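# Pour hazelnuts from bowl into a hand-held cup

## Task

Pick up the empty cup and keep it airborne while every hazelnut in the small bowl is transferred into it. Then place both back directly on the table: the cup must stand upright, while the bowl may end upside down. The attempt fails if, once the first hazelnut has landed in the cup and until the last one has, the cup is supported by anything other than the robot. It also fails if the cup or the bowl is released, or drops, with no support a few millimetres beneath it. A result that holds only because the robot is still holding it does not count. Finish by opening the hands and pulling them away.

## Robot and tools

Robot. Two arms, left_arm and right_arm, face each other across a table. Both carry the same five-finger right hand, so hand numbers and axes mean the same thing on either arm. Arms must never hit or press on each other with any part: wrist, palm, back, bracket, fingers or thumb.

Frames. The scene frame has its origin on the table surface halfway between the arm bases. z points up and the table top is z = 0. left_arm's base sits on the +y side. Each hand has a hand point 0.05 m in front of the palm, where index pad and thumb tip meet in a pinch. Its axes: +z along the straightened fingers, +y outward from the palm, +x across the palm toward the little finger. Straight fingers extend 0.06 to 0.07 m past it along +z. A wrist bracket on the little-finger side protrudes 0.03 m beyond the point along +y and 0.11 m across the palm, and can collide.

The row. Every arm command is one row of 28 numbers, each within [-1, 1], always covering both arms. First 14 are left_arm: dx, dy, dz, rx, ry, rz, little, ring, middle, index, thumb_bend, thumb_turn, force_limit, speed; next 14 are the same for right_arm. dx to rz are an offset, not a pose: the hand point's target relative to its pose in the most recent result that reported it (or, before any such result, or in later calls within one reply, relative to where it is when the action begins), expressed in the hand point's own axes. 1.0 equals 0.6 m or 180 degrees; rx, ry, rz form a single rotation vector. Zeros therefore pull the hand back to that reference pose, not hold it still.

Hand numbers are absolute targets. Fingers and thumb_bend: +1 straight, -1 fully curled. thumb_turn: +1 alongside the palm, -1 across in front of it. A pinch is roughly index -0.22, thumb_bend -0.75, thumb_turn -0.57. force_limit maps -1..+1 linearly to about 0..10 N fingertip force (0..15 N for both thumb motors) and only stops closing motion. speed maps -1..+1 to nearly still..full (full travel in 0.6 s); for gentle grips use -0.9 or slower. There is no 'unchanged' value: repeat the hand's last eight numbers, or if none were sent yet, its hand_measured six values plus hand_force_limit and hand_speed. With thumb turned in front (set before reaching), the whole hand can wrap objects 0.035 to 0.08 m wide. To grip harder, raise force_limit and send a target closed further than hand_measured.

Tools.
execute_actions: actions is a list with zero or one entry. Empty list: just report state. {rows, steps}: up to 15 rows, steps 1 to 15 at 1/30 s each (default 15); each row drives one step and the final row repeats. Every row is measured from the same reference pose, not from the previous row. {steps} alone: a wait of up to 300 steps, counted from the last result, so your reply time uses them up. Optional pictures boolean.
move: target is one 28-number row as above (offsets from the latest reported pose). Each hand point follows a straight line; all paths finish together in 0.5 to 10 s and are cut off at 10 s. speed is the path's top speed in m/s, 0.002 to 0.5, default 0.25 (turning up to twice that in rad/s). Paths do not avoid obstacles or the other arm, and the hand can lag, stray or overshoot speed near full reach. stop_force (N, 9 to 40, shared by both arms, not allowed in the first 0.2 s) ends an arm's path when its wrist sensor sees that much extra push against the motion; the arm backs up two steps and holds. Use it only with slow, non-rotating moves, and omit it when moving off something you press on.
wait: seconds 0 to 10; sends nothing new.
zoom_image: camera (cam_high, cam_low, cam_left_wrist, cam_right_wrist) and region [x0, y0, x1, y1] in pixels, at most 504 by 504, origin top-left.
show_instructions: shows the reference pages.
finished_scene: scene = the current scene's number; ends and grades it, irreversibly.

Motion. Each step, the commanded pose is clipped to within 100 mm and 16 degrees of the measured one, and position wins over orientation when both cannot be met. Motion trails commands by about 0.17 s. Large moves may finish short; check the reported pose and send the remainder.

Results. The state line gives each hand point's position (m), quaternion wxyz and velocities in the scene frame; long reach makes it less accurate. 'pose unreachable' and HELD mean something you sent was altered or withheld. 'Hand target' shows where the controller is driving. hand_measured, hand_stopped_by (moving, target, force, stalled, fault) and hand_load_n (N, positive pushes open) list the six motors in row order; loads near zero mean a lost grip. Wrist force and torque are in the end-effector's axes, noisy, offset by a few N, saturating near 50 N. A move result adds a 'move:' line: done, off_target, moving, held, fault or contact, plus limits=paced (pose clipped) or limits=held (steps blocked). MOTOR HOT appears from 70 °C; at 85 °C the arm is braked until cool.

Avoid. Torque on a joint past its limit (wrist joints 25.7 N m, others 138, held weight included) or 150 N of outside force stops the arm for 10 s. Arms are stiff: aiming even slightly past a firm contact can fault. Fast touches hit harder. Do not knock anything off the table, drop the cup or bowl, or let go unsupported. Loose items may occasionally get pushed by a disturbance. All four cameras are 504x504; calibration data accompany the results.

Each tool is called by a JSON object that holds its "fn" and its "kwargs", one argument or row to a line.

Reference images:

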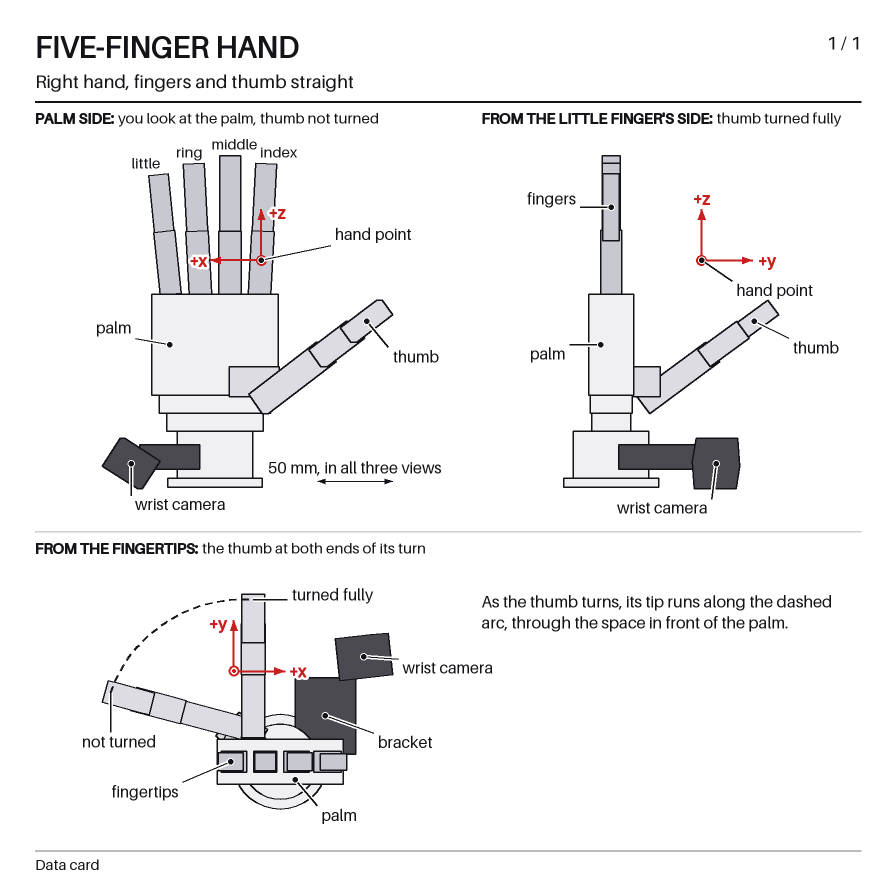

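## Session

{"fn": "execute_actions", "kwargs": {
  "actions": []
}}

Scene clock: 0.00 s of 6600.00 s.
left_arm: end_effector_position=(+0.2593, +0.4924, +0.4912) hand_measured=(+1.000, +1.000, +1.000, +1.000, +1.000, +1.000) hand_load_n=(+0.0, +0.0, +0.0, +0.0, +0.0, +0.0) hand_stopped_by=(target, target, target, target, target, target) hand_force_limit=0.00 hand_speed=-0.80 end_effector_quat_wxyz=(+0.025, +0.289, +0.957, -0.001) end_effector_velocity=(+0.000, -0.001, -0.001) end_effector_angular_velocity=(+0.002, +0.002, +0.001) | right_arm: end_effector_position=(+0.0964, -0.2546, +0.4793) hand_measured=(+1.000, +1.000, +1.000, +1.000, +1.000, +1.000) hand_load_n=(+0.0, +0.0, +0.0, +0.0, +0.0, +0.0) hand_stopped_by=(target, target, target, target, target, target) hand_force_limit=0.00 hand_speed=-0.80 end_effector_quat_wxyz=(+0.006, -0.371, +0.929, -0.012) end_effector_velocity=(+0.000, +0.000, -0.000) end_effector_angular_velocity=(-0.000, +0.002, -0.000)
Joint positions: left_arm=[ 0.545 -1.738  1.314  1.953  1.543 -1.881] | right_arm=[-1.166 -1.748  1.353  1.957  1.596 -1.892]
Joint velocities: left_arm=[ 0.     0.002 -0.    -0.     0.    -0.001] | right_arm=[ 0.     0.002  0.     0.    -0.001  0.001]
Wrist force (N, on the end effector, along its own x y z axes, offset not removed): no reading
Wrist torque (N m, same axes, about the end effector's origin, offset not removed): no reading
Hand target (left_arm): +0.259, +0.492, +0.491; +0.025, +0.289, +0.957, -0.001
Hand target (right_arm): +0.096, -0.255, +0.479; +0.006, -0.371, +0.929, -0.012

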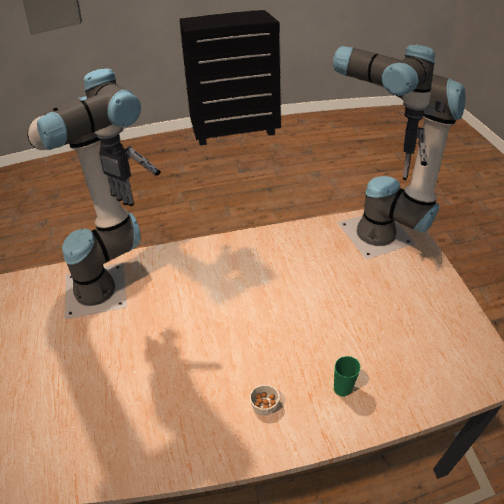

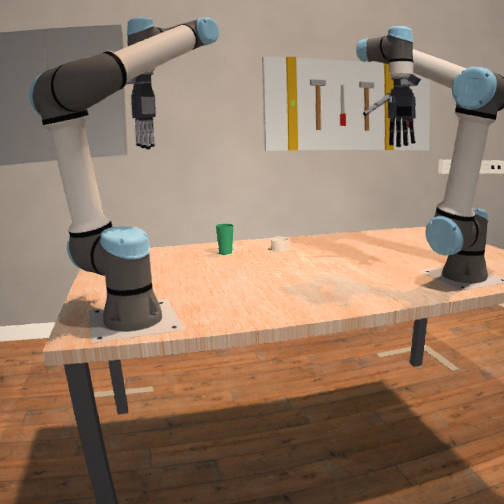

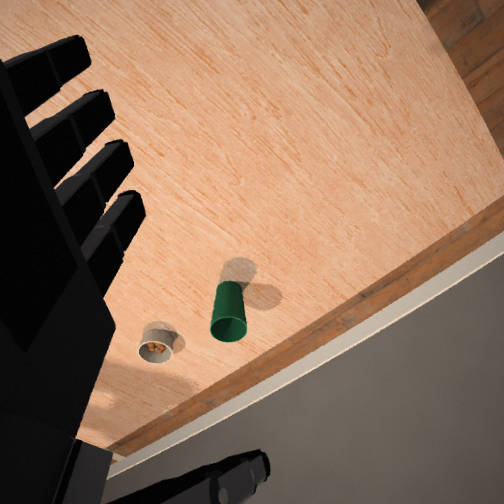

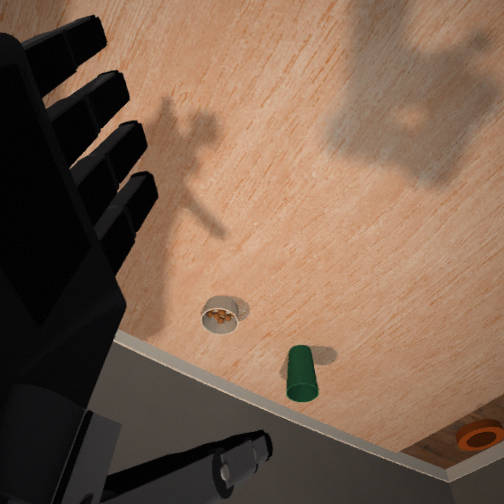

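{"fn": "zoom_image", "kwargs": {
  "camera": "cam_high",
  "region": [230, 340, 390, 430]
}}

{"fn": "zoom_image", "kwargs": {
  "camera": "cam_low",
  "region": [200, 210, 310, 265]
}}

Region (230, 340, 390, 430) of cam_high's 504x504 image, scaled by 3.150, with more detail than that image has; it fills the top 284 rows of this view, and the rest is white.

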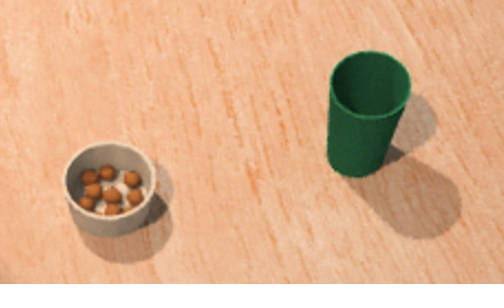

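Region (200, 210, 310, 265) of cam_low's 504x504 image, scaled by 4.582, with more detail than that image has.

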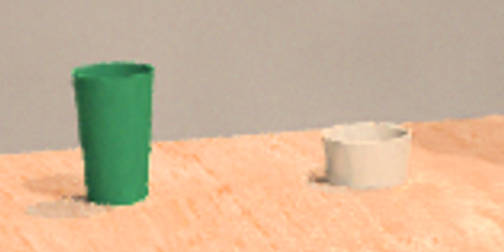

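{"fn": "move", "kwargs": {
  "target": [-0.604,-0.063,0.567,0.518,0.278,-0.518,1,1,1,1,1,-1,0,0.5,-0.669,-0.418,0.548,-0.555,0.238,0.554,1,1,1,1,1,-1,0,0.5],
  "speed": 0.3
}}

Scene clock: 66.80 s of 6600.00 s.
left_arm: end_effector_position=(+0.3799, +0.3970, +0.3598) hand_measured=(+1.000, +1.000, +1.000, +1.000, +1.000, -1.000) hand_load_n=(+0.0, +0.0, +0.0, +0.0, +0.0, +0.0) hand_stopped_by=(target, target, target, target, target, target) hand_force_limit=0.00 hand_speed=0.50 end_effector_quat_wxyz=(+0.231, +0.042, -0.936, +0.262) end_effector_velocity=(-0.000, -0.000, +0.000) end_effector_angular_velocity=(-0.000, -0.001, -0.001) | right_arm: end_effector_position=(+0.5669, -0.1652, +0.1590) hand_measured=(+1.000, +1.000, +1.000, +1.000, +1.000, -1.000) hand_load_n=(+0.0, +0.0, +0.0, +0.0, +0.0, +0.0) hand_stopped_by=(target, target, target, target, target, target) hand_force_limit=0.00 hand_speed=0.50 end_effector_quat_wxyz=(-0.490, +0.498, +0.510, +0.501) end_effector_velocity=(+0.002, +0.001, -0.001) end_effector_angular_velocity=(+0.005, +0.007, -0.007)
Joint positions: left_arm=[ 1.069 -1.109  1.049  1.885  2.245 -1.943] | right_arm=[-1.671 -0.694  1.735  1.856  0.07  -1.35 ]
Joint velocities: left_arm=[-0.    -0.001 -0.     0.    -0.     0.001] | right_arm=[ 0.002  0.002  0.008  0.026 -0.009 -0.029]
Wrist force (N, on the end effector, along its own x y z axes, offset not removed): left_arm=[-1.6 -0.6 -0.4] | right_arm=[2.3 0.4 -1.0]
Wrist torque (N m, same axes, about the end effector's origin, offset not removed): left_arm=[-0.16 0.14 -0.14] | right_arm=[0.12 -0.33 0.20]
Hand target (left_arm): +0.380, +0.397, +0.360; -0.231, -0.042, +0.936, -0.262
Hand target (right_arm): +0.567, -0.165, +0.159; +0.491, -0.498, -0.510, -0.501
Off the commanded pose (left_arm): 0.296 m, 84 deg; position and orientation clipped at the last step of the last action.
Off the commanded pose (right_arm): 0.001 m, 0 deg.
After step 90, 58.87 s passed at rest.
move: held (left_arm); limits=paced,held; held on 89 of 148 steps (left_arm), including the last (left_arm)
pose unreachable (left arm): on one or more control steps of this call this arm could not follow its commanded pose, so it was not sent that pose on those steps. On the call's last step it was still not sent that pose. It may still have moved: this result reports where it is.
cause: the commanded pose would bring two parts of the arm too close to each other (joints 4 (wrist 1) to 6 (wrist 3) lie between them).
camera_calibration (this result's frames):
cam_left_wrist: T_world_to_cam=[[-0.0679715, 0.848553, -0.524727, -0.119968], [0.988784, 0.127403, 0.0779437, -0.453036], [0.132991, -0.513543, -0.847695, 0.585286], [0, 0, 0, 1]] pos_world=[0.361963, 0.460087, 0.468505]
cam_right_wrist: T_world_to_cam=[[0.992776, 0.0157346, -0.118945, -0.532935], [-0.0884309, -0.574051, -0.81403, 0.07784], [-0.0810888, 0.818668, -0.568513, 0.403478], [0, 0, 0, 1]] pos_world=[0.568686, -0.277245, 0.229357]

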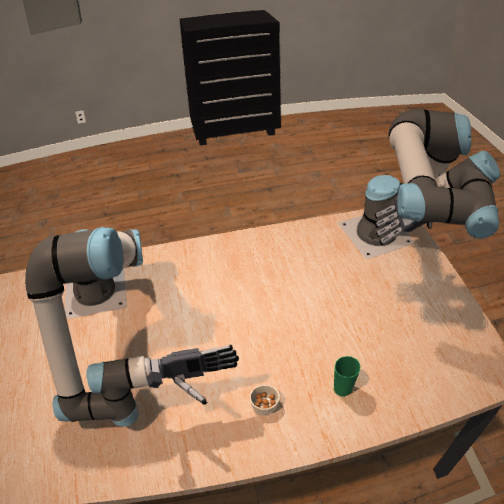

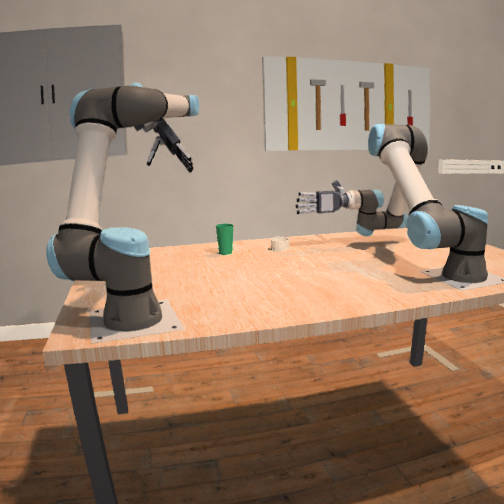

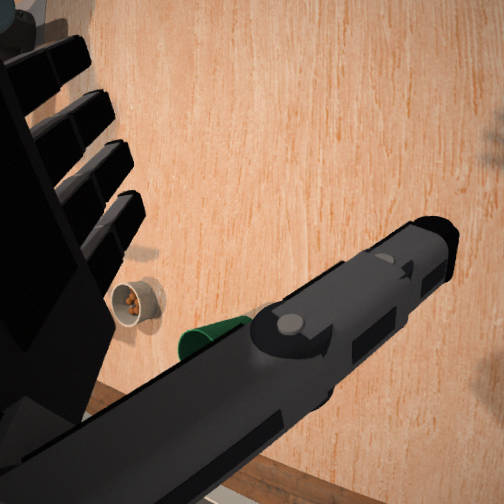

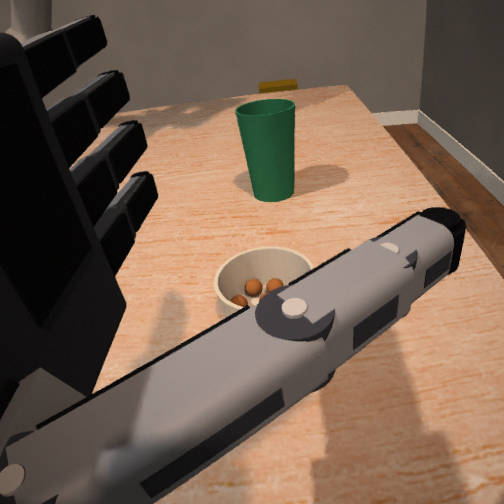

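{"fn": "move", "kwargs": {
  "target": [0,0,0,0.091,-0.266,-0.684,1,1,1,1,1,-1,0,0.5,0.2,-0.15,-0.1,0,-0.5,0,1,1,1,1,1,-1,0,0.5],
  "speed": 0.3
}}

Scene clock: 107.60 s of 6600.00 s.
left_arm: end_effector_position=(+0.3804, +0.3966, +0.3598) hand_measured=(+1.000, +1.000, +1.000, +1.000, +1.000, -1.000) hand_load_n=(+0.0, +0.0, +0.0, +0.0, +0.0, +0.0) hand_stopped_by=(target, target, target, target, target, target) hand_force_limit=0.00 hand_speed=0.50 end_effector_quat_wxyz=(+0.128, +0.722, -0.670, +0.112) end_effector_velocity=(-0.000, -0.000, +0.000) end_effector_angular_velocity=(+0.076, +0.036, +0.180) | right_arm: end_effector_position=(+0.4741, -0.2239, +0.2780) hand_measured=(+1.000, +1.000, +1.000, +1.000, +1.000, -1.000) hand_load_n=(+0.0, +0.0, +0.0, +0.0, +0.0, +0.0) hand_stopped_by=(target, target, target, target, target, target) hand_force_limit=0.00 hand_speed=0.50 end_effector_quat_wxyz=(+0.014, +0.706, +0.708, +0.001) end_effector_velocity=(+0.000, +0.000, -0.000) end_effector_angular_velocity=(+0.001, +0.000, -0.001)
Joint positions: left_arm=[ 1.014 -1.142  0.967  1.609  1.884 -3.665] | right_arm=[-1.19  -1.041  1.046  1.553  1.597  0.413]
Joint velocities: left_arm=[-0.015 -0.001 -0.003  0.008 -0.08  -0.195] | right_arm=[-0.     0.    -0.    -0.    -0.001  0.   ]
Wrist force (N, on the end effector, along its own x y z axes, offset not removed): left_arm=[-2.2 -1.0 -0.3] | right_arm=[1.5 1.5 -1.4]
Wrist torque (N m, same axes, about the end effector's origin, offset not removed): left_arm=[-0.21 0.25 -0.13] | right_arm=[0.27 -0.22 0.14]
Hand target (left_arm): +0.380, +0.397, +0.360; +0.124, +0.733, -0.661, +0.108
Hand target (right_arm): +0.474, -0.224, +0.278; +0.014, +0.706, +0.708, +0.001
Off the commanded pose (left_arm): 0.001 m, 45 deg; orientation clipped at the last step of the last action.
Off the commanded pose (right_arm): 0.001 m, 0 deg.
After step 90, 28.80 s passed at rest.
move: moving (left_arm; no rest 5 s after the path's end); limits=paced
camera_calibration (this result's frames):
cam_left_wrist: T_world_to_cam=[[-0.99765, 0.068255, -0.00603798, 0.356898], [0.0653413, 0.97418, 0.216113, -0.487716], [0.0206328, 0.21521, -0.97635, 0.385071], [0, 0, 0, 1]] pos_world=[0.379982, 0.367892, 0.48352]
cam_right_wrist: T_world_to_cam=[[0.990197, -0.139434, 0.00825162, -0.494613], [-0.11898, -0.811049, 0.57275, -0.291264], [-0.0731683, -0.568117, -0.819689, 0.267211], [0, 0, 0, 1]] pos_world=[0.474661, -0.153388, 0.389933]

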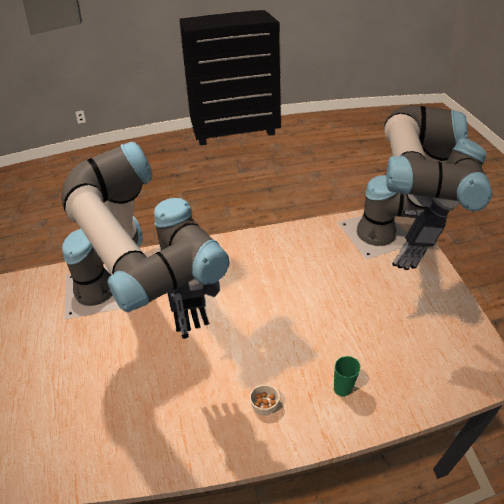

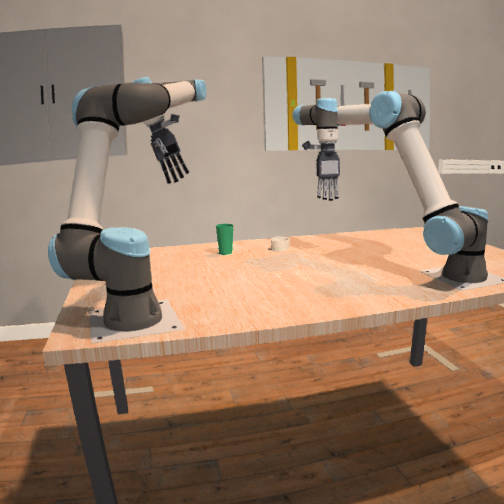

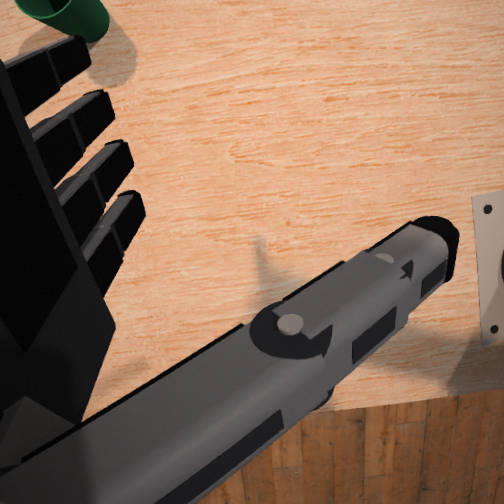

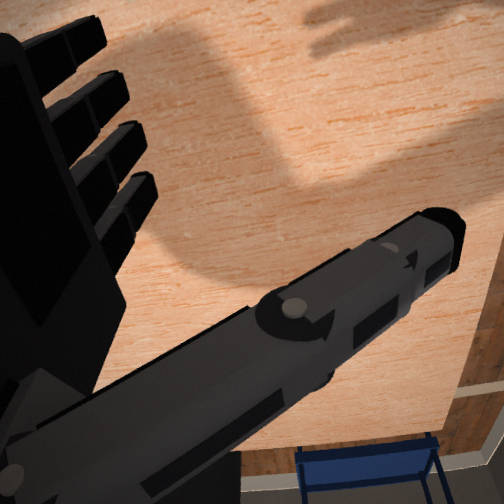

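{"fn": "move", "kwargs": {
  "target": [0.156,-0.14,0.42,0.197,0.386,-0.151,1,1,1,1,1,-1,0,0.5,0.157,0.03,0.263,-0.196,0.472,0.196,1,1,1,1,1,-1,0,0.5],
  "speed": 0.15
}}

Scene clock: 132.40 s of 6600.00 s.
left_arm: end_effector_position=(+0.4683, +0.2306, +0.1510) hand_measured=(+1.000, +1.000, +1.000, +1.000, +1.000, -1.000) hand_load_n=(+0.0, +0.0, +0.0, +0.0, +0.0, +0.0) hand_stopped_by=(target, target, target, target, target, target) hand_force_limit=0.00 hand_speed=0.50 end_effector_quat_wxyz=(+0.288, +0.663, -0.245, +0.646) end_effector_velocity=(+0.001, -0.002, -0.001) end_effector_angular_velocity=(-0.012, -0.007, +0.004) | right_arm: end_effector_position=(+0.4958, -0.1324, +0.1186) hand_measured=(+1.000, +1.000, +1.000, +1.000, +1.000, -1.000) hand_load_n=(+0.0, +0.0, +0.0, +0.0, +0.0, +0.0) hand_stopped_by=(target, target, target, target, target, target) hand_force_limit=0.00 hand_speed=0.50 end_effector_quat_wxyz=(-0.261, +0.649, +0.279, +0.658) end_effector_velocity=(+0.000, +0.001, -0.001) end_effector_angular_velocity=(+0.014, -0.009, -0.005)
Joint positions: left_arm=[ 0.87  -1.345  2.214 -0.871  1.774 -4.778] | right_arm=[-1.239 -1.274  2.238 -0.966  1.154  1.543]
Joint velocities: left_arm=[-0.005  0.009  0.008 -0.03  -0.009 -0.007] | right_arm=[ 0.005  0.01   0.005 -0.033  0.01   0.01 ]
Wrist force (N, on the end effector, along its own x y z axes, offset not removed): left_arm=[-1.9 -0.9 0.2] | right_arm=[3.9 0.4 1.8]
Wrist torque (N m, same axes, about the end effector's origin, offset not removed): left_arm=[-0.28 0.16 -0.14] | right_arm=[0.00 -0.67 0.31]
Hand target (left_arm): +0.468, +0.230, +0.151; +0.288, +0.662, -0.245, +0.647
Hand target (right_arm): +0.496, -0.132, +0.118; -0.261, +0.648, +0.278, +0.659
Off the commanded pose (left_arm): 0.001 m, 0 deg.
Off the commanded pose (right_arm): 0.000 m, 0 deg.
After step 100, 15.27 s passed at rest.
move: done
camera_calibration (this result's frames):
cam_left_wrist: T_world_to_cam=[[-0.702289, -0.707654, -0.0775659, 0.506028], [-0.329119, 0.41936, -0.84606, 0.186469], [0.631246, -0.56865, -0.527415, 0.0420946], [0, 0, 0, 1]] pos_world=[0.390176, 0.303832, 0.219216]
cam_right_wrist: T_world_to_cam=[[0.712478, -0.692588, -0.112682, -0.42324], [-0.455242, -0.334037, -0.825333, 0.272501], [0.533975, 0.639329, -0.553289, 0.0174405], [0, 0, 0, 1]] pos_world=[0.41629, -0.213256, 0.186862]

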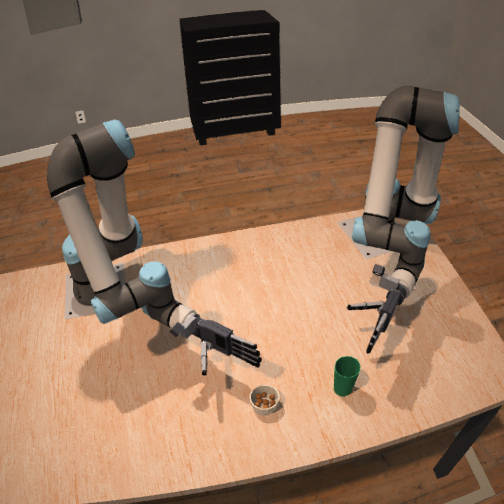

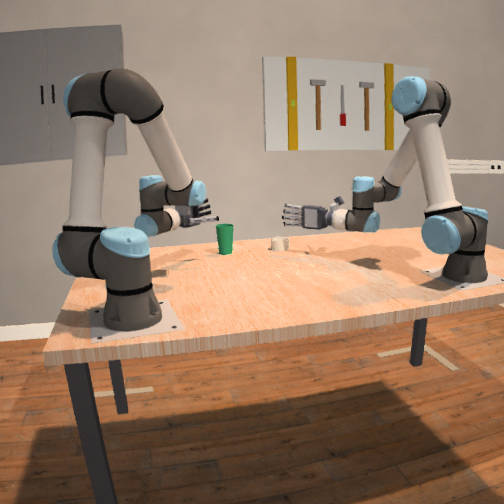

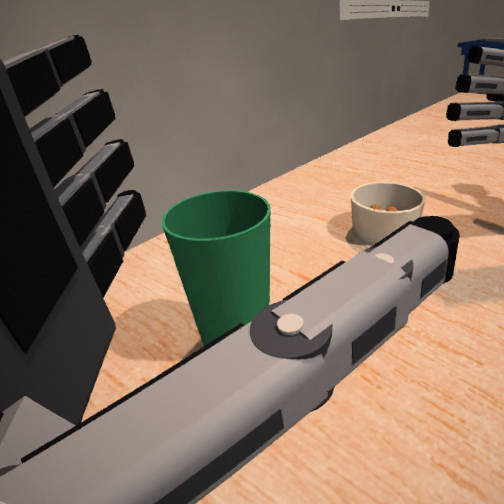

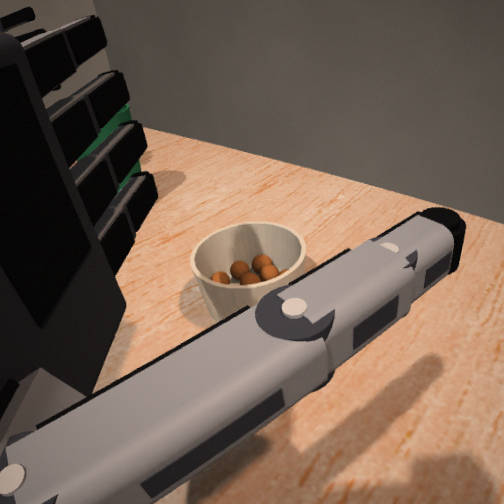

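{"fn": "move", "kwargs": {
  "target": [-0.19,-0.028,0,0,0,0.021,1,1,1,1,1,-1,0,0.5,-0.148,-0.03,0,0,0,0.009,1,1,1,1,1,-1,0,0.5],
  "speed": 0.06,
  "stop_force": 12
}}

{"fn": "move", "kwargs": {
  "target": [0,0,0.2,0,0,0,1,1,1,1,1,-1,0,0.5,0,0,0.18,0,0,0,1,1,1,1,1,-1,0,0.5],
  "speed": 0.05
}}

Scene clock: 149.27 s of 6600.00 s.
left_arm: end_effector_position=(+0.4749, +0.2373, +0.0364) hand_measured=(+1.000, +1.000, +1.000, +1.000, +1.000, -1.000) hand_load_n=(+0.0, +0.0, +0.0, +0.0, +0.0, +0.0) hand_stopped_by=(target, target, target, target, target, target) hand_force_limit=0.00 hand_speed=0.50 end_effector_quat_wxyz=(+0.267, +0.654, -0.267, +0.655) end_effector_velocity=(+0.000, -0.000, -0.002) end_effector_angular_velocity=(+0.001, -0.003, -0.001) | right_arm: end_effector_position=(+0.4851, -0.1213, +0.0297) hand_measured=(+1.000, +1.000, +1.000, +1.000, +1.000, -1.000) hand_load_n=(+0.0, +0.0, +0.0, +0.0, +0.0, +0.0) hand_stopped_by=(target, target, target, target, target, target) hand_force_limit=0.00 hand_speed=0.50 end_effector_quat_wxyz=(-0.270, +0.653, +0.270, +0.654) end_effector_velocity=(-0.000, +0.001, -0.003) end_effector_angular_velocity=(+0.000, +0.001, +0.002)
Joint positions: left_arm=[ 0.891 -1.053  2.252 -1.2    1.795 -4.712] | right_arm=[-1.2   -1.039  2.266 -1.229  1.193  1.571]
Joint velocities: left_arm=[ 0.     0.008 -0.001 -0.008  0.001  0.002] | right_arm=[ 0.001  0.008 -0.001 -0.006 -0.001  0.001]
Wrist force (N, on the end effector, along its own x y z axes, offset not removed): left_arm=[-1.8 -0.4 0.5] | right_arm=[2.5 -0.8 -1.9]
Wrist torque (N m, same axes, about the end effector's origin, offset not removed): left_arm=[-0.25 0.16 -0.10] | right_arm=[0.14 -0.50 0.13]
Hand target (left_arm): +0.475, +0.237, +0.036; +0.267, +0.654, -0.267, +0.655
Hand target (right_arm): +0.485, -0.121, +0.029; -0.270, +0.653, +0.270, +0.654
Off the commanded pose (left_arm): 0.000 m, 0 deg.
Off the commanded pose (right_arm): 0.000 m, 0 deg.
After step 90, 11.50 s passed at rest.
move: done
camera_calibration (this result's frames):
cam_left_wrist: T_world_to_cam=[[-0.697137, -0.702534, -0.142988, 0.505263], [-0.290431, 0.459081, -0.83958, 0.0607397], [0.655477, -0.543774, -0.52408, -0.0362328], [0, 0, 0, 1]] pos_world=[0.393628, 0.307377, 0.104254]
cam_right_wrist: T_world_to_cam=[[0.709986, -0.690028, -0.140645, -0.415569], [-0.471721, -0.317713, -0.822519, 0.207802], [0.522877, 0.650322, -0.551073, -0.0265302], [0, 0, 0, 1]] pos_world=[0.406944, -0.20348, 0.0978531]

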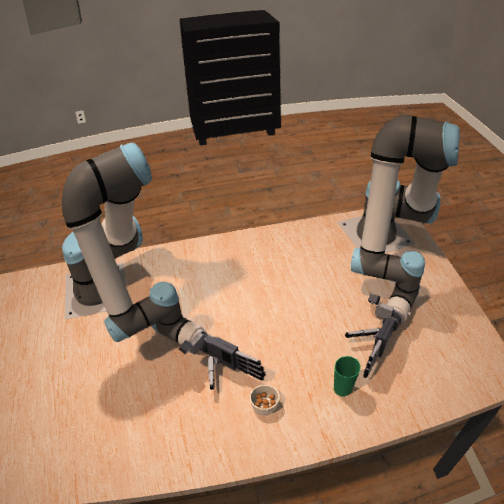

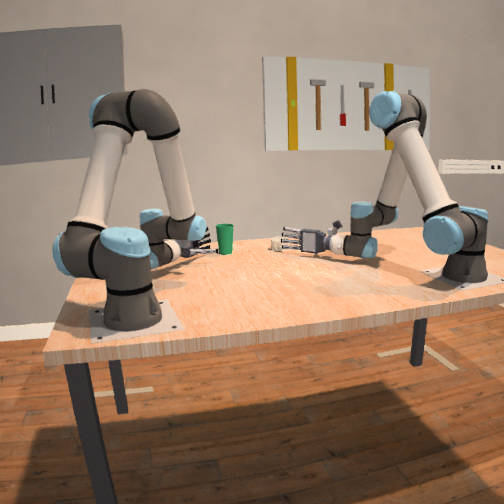

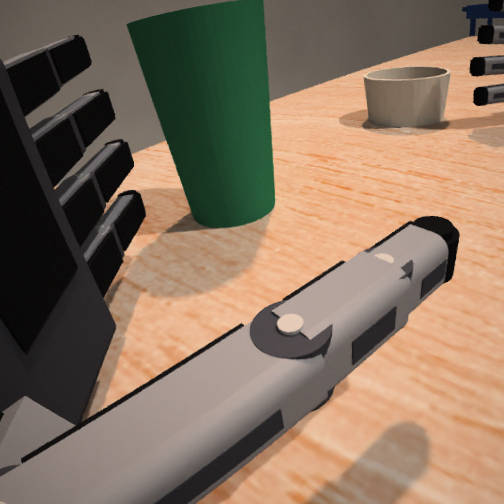

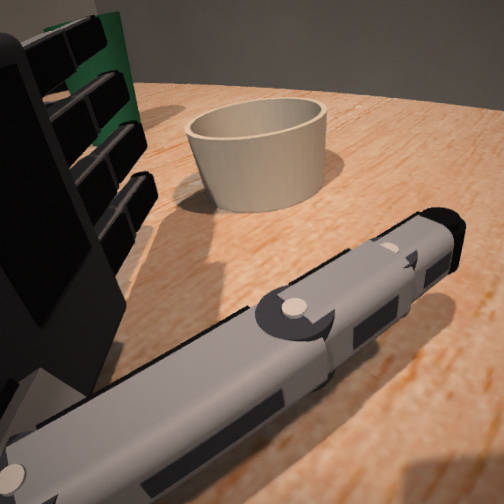

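Scene clock: 152.10 s of 6600.00 s.
left_arm: end_effector_position=(+0.5605, +0.1537, +0.0364) hand_measured=(+1.000, +1.000, +1.000, +1.000, +1.000, -1.000) hand_load_n=(+0.0, +0.0, +0.0, +0.0, +0.0, +0.0) hand_stopped_by=(target, target, target, target, target, target) hand_force_limit=0.00 hand_speed=0.50 end_effector_quat_wxyz=(+0.267, +0.654, -0.267, +0.655) end_effector_velocity=(+0.002, -0.001, +0.001) end_effector_angular_velocity=(-0.001, -0.000, +0.001) | right_arm: end_effector_position=(+0.5614, -0.0452, +0.0301) hand_measured=(+1.000, +1.000, +1.000, +1.000, +1.000, -1.000) hand_load_n=(+0.0, +0.0, +0.0, +0.0, +0.0, +0.0) hand_stopped_by=(target, target, target, target, target, target) hand_force_limit=0.00 hand_speed=0.50 end_effector_quat_wxyz=(-0.270, +0.653, +0.270, +0.654) end_effector_velocity=(+0.002, +0.001, -0.001) end_effector_angular_velocity=(-0.001, +0.001, -0.001)
Joint positions: left_arm=[ 0.834 -0.92   1.94  -1.022  1.738 -4.712] | right_arm=[-1.112 -0.908  1.944 -1.038  1.28   1.571]
Joint velocities: left_arm=[-0.     0.002 -0.007  0.004 -0.001 -0.001] | right_arm=[ 0.001  0.004 -0.007  0.004  0.002 -0.   ]
Wrist force (N, on the end effector, along its own x y z axes, offset not removed): left_arm=[-1.6 -1.1 -0.4] | right_arm=[1.0 -0.7 -1.5]
Wrist torque (N m, same axes, about the end effector's origin, offset not removed): left_arm=[-0.27 0.22 -0.09] | right_arm=[0.02 -0.11 0.03]
Hand target (left_arm): +0.561, +0.154, +0.036; +0.267, +0.654, -0.267, +0.655
Hand target (right_arm): +0.562, -0.045, +0.030; -0.270, +0.653, +0.270, +0.654
Off the commanded pose (left_arm): 0.000 m, 0 deg.
Off the commanded pose (right_arm): 0.000 m, 0 deg.
move: done
camera_calibration (this result's frames):
cam_left_wrist: T_world_to_cam=[[-0.697136, -0.702561, -0.142858, 0.506209], [-0.290488, 0.458972, -0.83962, 0.124067], [0.655452, -0.543831, -0.524052, -0.137791], [0, 0, 0, 1]] pos_world=[0.479252, 0.223765, 0.104276]
cam_right_wrist: T_world_to_cam=[[0.710007, -0.690032, -0.140517, -0.4172], [-0.471653, -0.31781, -0.822521, 0.268277], [0.522908, 0.650271, -0.551103, -0.115687], [0, 0, 0, 1]] pos_world=[0.483242, -0.127392, 0.0982838]

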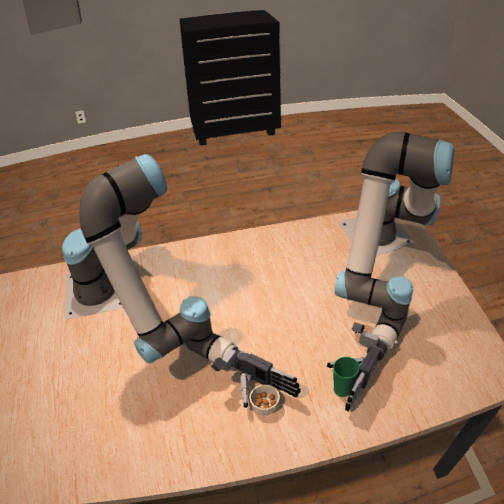

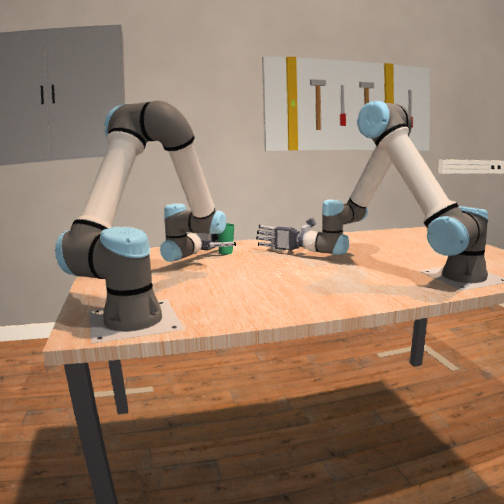

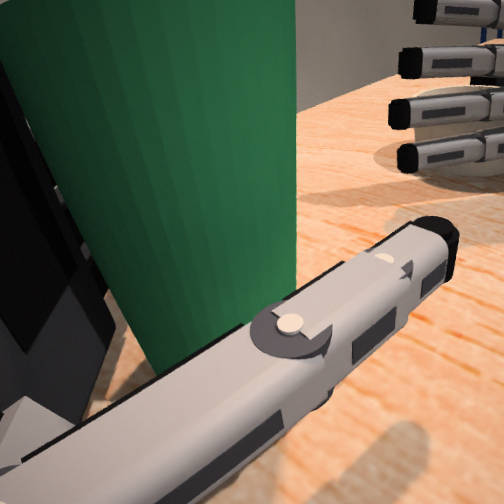

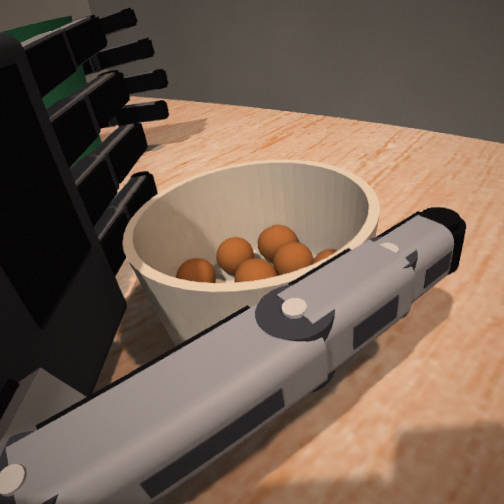

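{"fn": "move", "kwargs": {
  "target": [0,0,0.03,0,0,0,1,1,1,1,1,-1,0,0.5,-0.014,0,0.012,0,0,0,1,1,1,1,1,-1,0,0.5],
  "speed": 0.01,
  "stop_force": 10
}}

{"fn": "move", "kwargs": {
  "target": [0,0,0,0,0,0,-1,-1,-1,-1,-1,-1,0.2,-0.85,0,0,0,0,0,0,1,1,-0.3,-1,-1,-1,0.2,-0.85]
}}

{"fn": "wait", "kwargs": {
  "seconds": 2
}}

{"fn": "zoom_image", "kwargs": {
  "camera": "cam_high",
  "region": [200, 310, 420, 440]
}}

Scene clock: 163.33 s of 6600.00 s.
left_arm: end_effector_position=(+0.5732, +0.1413, +0.0364) hand_measured=(+1.000, +1.000, +1.000, +1.000, +1.000, -1.000) hand_load_n=(+0.0, +0.0, +0.0, +0.0, +0.0, +0.0) hand_stopped_by=(target, target, target, target, target, target) hand_force_limit=0.00 hand_speed=0.50 end_effector_quat_wxyz=(+0.267, +0.654, -0.267, +0.655) end_effector_velocity=(+0.002, -0.001, +0.001) end_effector_angular_velocity=(-0.000, -0.001, +0.001) | right_arm: end_effector_position=(+0.5664, -0.0402, +0.0219) hand_measured=(+1.000, +1.000, +1.000, +1.000, +1.000, -1.000) hand_load_n=(+0.0, +0.0, +0.0, +0.0, +0.0, -0.5) hand_stopped_by=(target, target, target, target, target, target) hand_force_limit=0.00 hand_speed=0.50 end_effector_quat_wxyz=(-0.270, +0.653, +0.270, +0.654) end_effector_velocity=(+0.001, -0.000, -0.002) end_effector_angular_velocity=(-0.001, +0.000, -0.002)
Joint positions: left_arm=[ 0.828 -0.898  1.89  -0.994  1.732 -4.712] | right_arm=[-1.108 -0.881  1.922 -1.043  1.285  1.571]
Joint velocities: left_arm=[ 0.     0.002 -0.007  0.004 -0.001  0.001] | right_arm=[-0.     0.004 -0.003 -0.001  0.002 -0.   ]
Wrist force (N, on the end effector, along its own x y z axes, offset not removed): left_arm=[-1.6 -0.3 0.3] | right_arm=[6.0 0.0 -2.2]
Wrist torque (N m, same axes, about the end effector's origin, offset not removed): left_arm=[-0.20 0.13 -0.13] | right_arm=[0.03 -0.76 0.34]
Hand target (left_arm): +0.573, +0.141, +0.036; +0.267, +0.654, -0.267, +0.655
Hand target (right_arm): +0.566, -0.040, +0.022; -0.270, +0.653, +0.270, +0.654
Off the commanded pose (left_arm): 0.000 m, 0 deg.
Off the commanded pose (right_arm): 0.000 m, 0 deg.
After step 90, 6.23 s passed at rest.
move: done
camera_calibration (this result's frames):
cam_left_wrist: T_world_to_cam=[[-0.697131, -0.702565, -0.142867, 0.506348], [-0.290477, 0.458968, -0.839626, 0.133416], [0.655463, -0.543829, -0.52404, -0.15282], [0, 0, 0, 1]] pos_world=[0.491913, 0.211401, 0.104276]
cam_right_wrist: T_world_to_cam=[[0.710003, -0.69004, -0.140503, -0.418467], [-0.471647, -0.317812, -0.822523, 0.265486], [0.52292, 0.650262, -0.551103, -0.126131], [0, 0, 0, 1]] pos_world=[0.488285, -0.122367, 0.0900613]

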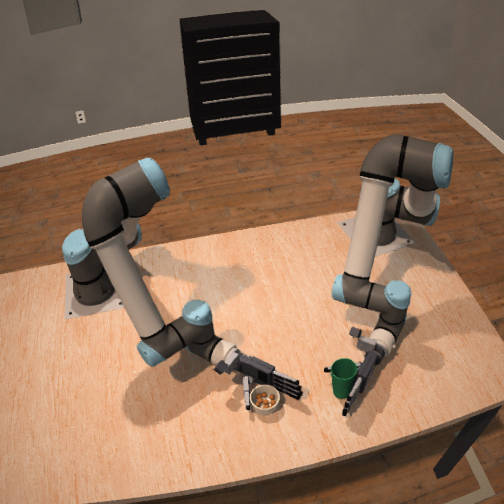

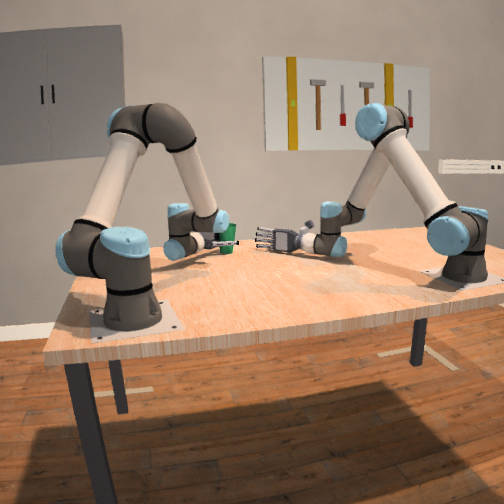

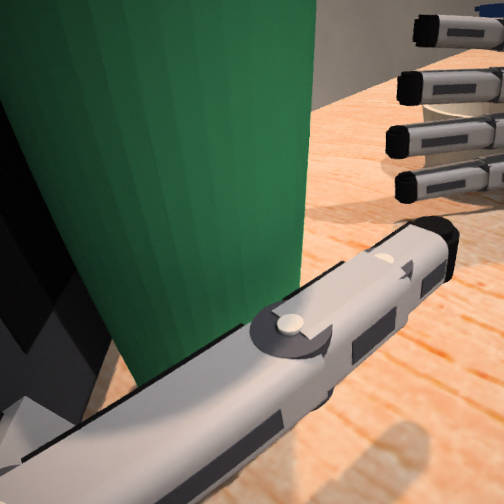

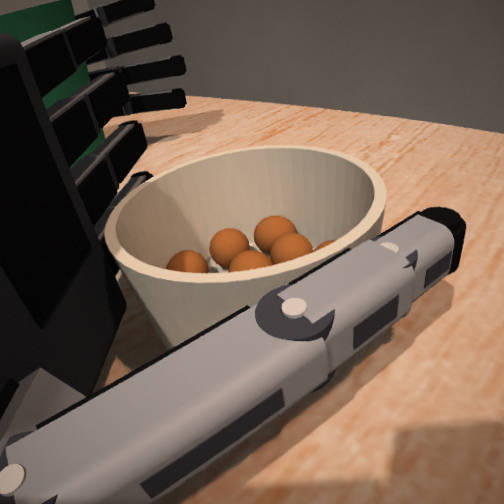

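Scene clock: 168.03 s of 6600.00 s.
left_arm: end_effector_position=(+0.5732, +0.1413, +0.0365) hand_measured=(-0.064, -0.072, -0.088, -0.106, +0.340, -1.000) hand_load_n=(+3.5, +4.0, +4.5, +6.0, +12.5, +4.0) hand_stopped_by=(force, force, force, force, force, target) hand_force_limit=0.20 hand_speed=-0.85 end_effector_quat_wxyz=(+0.267, +0.654, -0.267, +0.655) end_effector_velocity=(-0.000, +0.001, -0.002) end_effector_angular_velocity=(+0.002, +0.002, +0.000) | right_arm: end_effector_position=(+0.5664, -0.0402, +0.0219) hand_measured=(+1.000, +1.000, +0.370, +0.320, +0.634, -1.000) hand_load_n=(+0.0, +0.0, +3.5, +6.5, +13.5, +1.0) hand_stopped_by=(target, target, force, force, force, target) hand_force_limit=0.20 hand_speed=-0.85 end_effector_quat_wxyz=(-0.270, +0.653, +0.270, +0.654) end_effector_velocity=(-0.000, +0.000, +0.001) end_effector_angular_velocity=(+0.000, -0.001, +0.001)
Joint positions: left_arm=[ 0.828 -0.898  1.89  -0.994  1.732 -4.712] | right_arm=[-1.108 -0.881  1.922 -1.043  1.285  1.571]
Joint velocities: left_arm=[0.001 0.002 0.    0.001 0.001 0.   ] | right_arm=[ 0.    -0.001  0.    -0.    -0.    -0.   ]
Wrist force (N, on the end effector, along its own x y z axes, offset not removed): left_arm=[4.2 -1.7 2.1] | right_arm=[1.9 -0.9 -1.2]
Wrist torque (N m, same axes, about the end effector's origin, offset not removed): left_arm=[-0.35 0.01 -0.11] | right_arm=[0.10 -0.19 -0.03]
Hand target (left_arm): +0.573, +0.141, +0.036; +0.267, +0.654, -0.267, +0.655
Hand target (right_arm): +0.566, -0.040, +0.022; -0.270, +0.653, +0.270, +0.654
Off the commanded pose (left_arm): 0.000 m, 0 deg.
Off the commanded pose (right_arm): 0.000 m, 0 deg.
move: done
camera_calibration (this result's frames):
cam_left_wrist: T_world_to_cam=[[-0.697107, -0.702584, -0.142886, 0.50636], [-0.290402, 0.458907, -0.839685, 0.133445], [0.655521, -0.543856, -0.523939, -0.15283], [0, 0, 0, 1]] pos_world=[0.491923, 0.211404, 0.104331]
cam_right_wrist: T_world_to_cam=[[0.710006, -0.690038, -0.140497, -0.418468], [-0.47163, -0.317803, -0.822537, 0.265493], [0.522931, 0.650268, -0.551085, -0.12613], [0, 0, 0, 1]] pos_world=[0.488286, -0.122366, 0.0900758]

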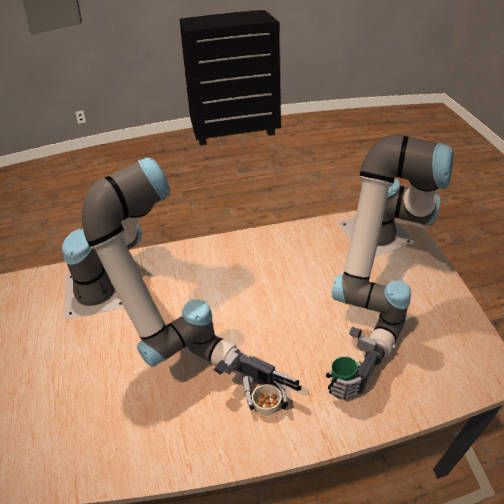

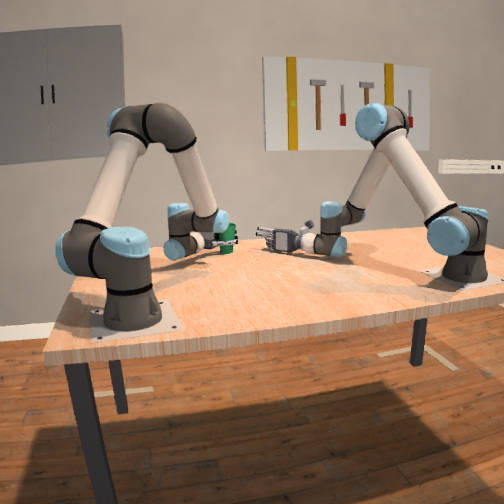

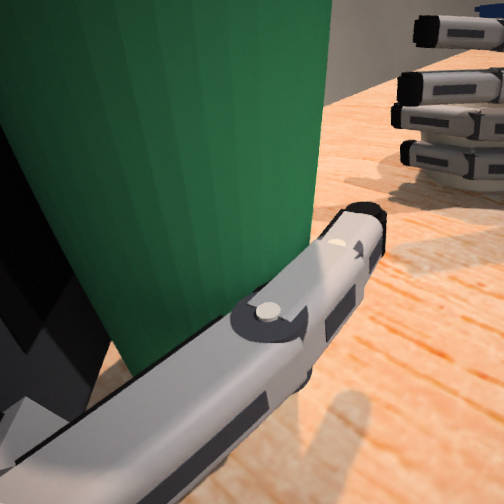

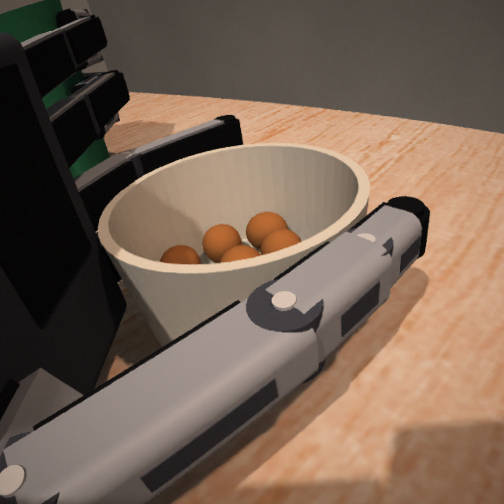

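Scene clock: 170.03 s of 6600.00 s.
left_arm: end_effector_position=(+0.5732, +0.1414, +0.0364) hand_measured=(-0.064, -0.072, -0.088, -0.106, +0.340, -1.000) hand_load_n=(+3.5, +4.0, +4.5, +6.0, +12.5, +4.0) hand_stopped_by=(force, force, force, force, force, target) hand_force_limit=0.20 hand_speed=-0.85 end_effector_quat_wxyz=(+0.267, +0.654, -0.267, +0.655) end_effector_velocity=(+0.000, +0.000, -0.001) end_effector_angular_velocity=(+0.002, -0.001, +0.001) | right_arm: end_effector_position=(+0.5664, -0.0402, +0.0219) hand_measured=(+1.000, +1.000, +0.370, +0.320, +0.634, -1.000) hand_load_n=(+0.0, +0.0, +3.5, +6.5, +13.5, +1.0) hand_stopped_by=(target, target, force, force, force, target) hand_force_limit=0.20 hand_speed=-0.85 end_effector_quat_wxyz=(-0.270, +0.653, +0.270, +0.654) end_effector_velocity=(-0.000, +0.000, +0.000) end_effector_angular_velocity=(+0.000, -0.001, +0.001)
Joint positions: left_arm=[ 0.828 -0.898  1.89  -0.994  1.732 -4.712] | right_arm=[-1.108 -0.881  1.922 -1.043  1.285  1.571]
Joint velocities: left_arm=[ 0.     0.001 -0.    -0.    -0.001  0.002] | right_arm=[ 0.    -0.001  0.     0.    -0.001 -0.   ]
Wrist force (N, on the end effector, along its own x y z axes, offset not removed): left_arm=[4.8 -0.4 1.8] | right_arm=[0.6 0.3 -1.8]
Wrist torque (N m, same axes, about the end effector's origin, offset not removed): left_arm=[-0.04 0.05 -0.07] | right_arm=[0.23 0.07 0.10]
Hand target (left_arm): +0.573, +0.141, +0.036; +0.267, +0.654, -0.267, +0.655
Hand target (right_arm): +0.566, -0.040, +0.022; -0.270, +0.653, +0.270, +0.654
Off the commanded pose (left_arm): 0.000 m, 0 deg.
Off the commanded pose (right_arm): 0.000 m, 0 deg.
Steps of this call (steps 1 to 60: nothing new was sent). Readings (end_effector_position | what the end effector reports):
1: left_arm (+0.5732, +0.1413, +0.0365) | right_arm (+0.5664, -0.0402, +0.0219) | left_arm hand_measured=(-0.064, -0.072, -0.088, -0.106, +0.340, -1.000) hand_load_n=(+3.5, +4.0, +4.5, +6.0, +12.5, +4.0) hand_stopped_by=(force, force, force, force, force, target) hand_force_limit=0.20 hand_speed=-0.85 | right_arm hand_measured=(+1.000, +1.000, +0.370, +0.320, +0.634, -1.000) hand_load_n=(+0.0, +0.0, +3.5, +6.5, +13.5, +1.0) hand_stopped_by=(target, target, force, force, force, target) hand_force_limit=0.20 hand_speed=-0.85
2: left_arm (+0.5732, +0.1413, +0.0364) | right_arm (+0.5664, -0.0402, +0.0219) | left_arm hand_measured=(-0.064, -0.072, -0.088, -0.106, +0.340, -1.000) hand_load_n=(+3.5, +4.0, +4.5, +6.0, +12.5, +4.0) hand_stopped_by=(force, force, force, force, force, target) hand_force_limit=0.20 hand_speed=-0.85 | right_arm hand_measured=(+1.000, +1.000, +0.370, +0.320, +0.634, -1.000) hand_load_n=(+0.0, +0.0, +3.5, +6.5, +13.5, +1.0) hand_stopped_by=(target, target, force, force, force, target) hand_force_limit=0.20 hand_speed=-0.85
4: left_arm (+0.5732, +0.1413, +0.0364) | right_arm (+0.5664, -0.0402, +0.0219) | left_arm hand_measured=(-0.064, -0.072, -0.088, -0.106, +0.340, -1.000) hand_load_n=(+3.5, +4.0, +4.5, +6.0, +12.5, +4.0) hand_stopped_by=(force, force, force, force, force, target) hand_force_limit=0.20 hand_speed=-0.85 | right_arm hand_measured=(+1.000, +1.000, +0.370, +0.320, +0.634, -1.000) hand_load_n=(+0.0, +0.0, +3.5, +6.5, +13.5, +1.0) hand_stopped_by=(target, target, force, force, force, target) hand_force_limit=0.20 hand_speed=-0.85
8: left_arm (+0.5732, +0.1413, +0.0364) | right_arm (+0.5664, -0.0402, +0.0219) | left_arm hand_measured=(-0.064, -0.072, -0.088, -0.106, +0.340, -1.000) hand_load_n=(+3.5, +4.0, +4.5, +6.0, +12.5, +4.0) hand_stopped_by=(force, force, force, force, force, target) hand_force_limit=0.20 hand_speed=-0.85 | right_arm hand_measured=(+1.000, +1.000, +0.370, +0.320, +0.634, -1.000) hand_load_n=(+0.0, +0.0, +3.5, +6.5, +13.5, +1.0) hand_stopped_by=(target, target, force, force, force, target) hand_force_limit=0.20 hand_speed=-0.85
60: the state above
camera_calibration (this result's frames):
cam_left_wrist: T_world_to_cam=[[-0.697121, -0.702575, -0.142867, 0.506354], [-0.290482, 0.458963, -0.839627, 0.133418], [0.655471, -0.543821, -0.524038, -0.152825], [0, 0, 0, 1]] pos_world=[0.491917, 0.211408, 0.104276]
cam_right_wrist: T_world_to_cam=[[0.710003, -0.69004, -0.140503, -0.418467], [-0.471646, -0.317812, -0.822524, 0.265486], [0.52292, 0.650262, -0.551102, -0.12613], [0, 0, 0, 1]] pos_world=[0.488285, -0.122367, 0.0900616]

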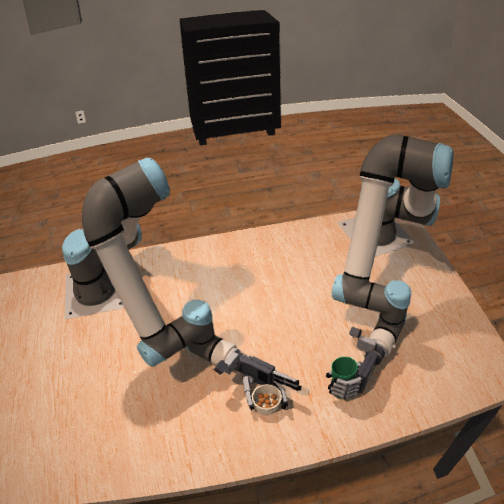

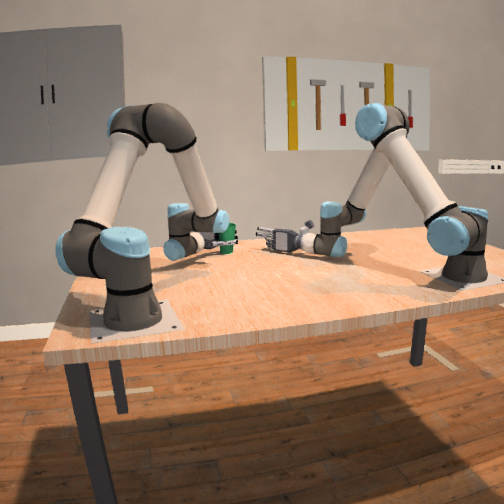

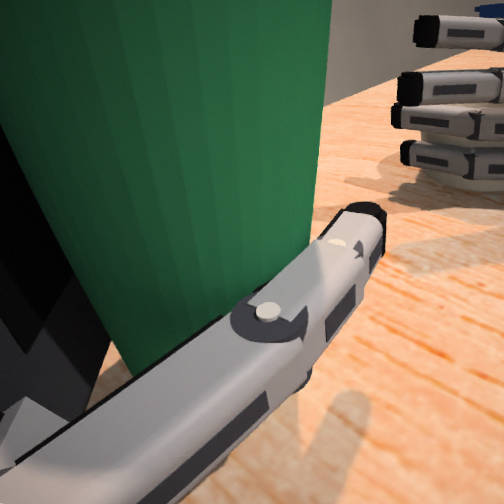

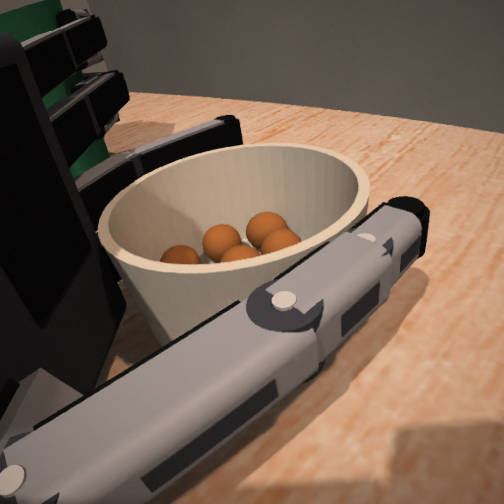

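Region (200, 310, 420, 440) of cam_high's 504x504 image, scaled by 2.291, with more detail than that image has; it fills the top 298 rows of this view, and the rest is white.

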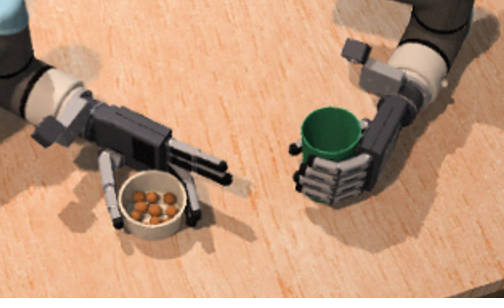

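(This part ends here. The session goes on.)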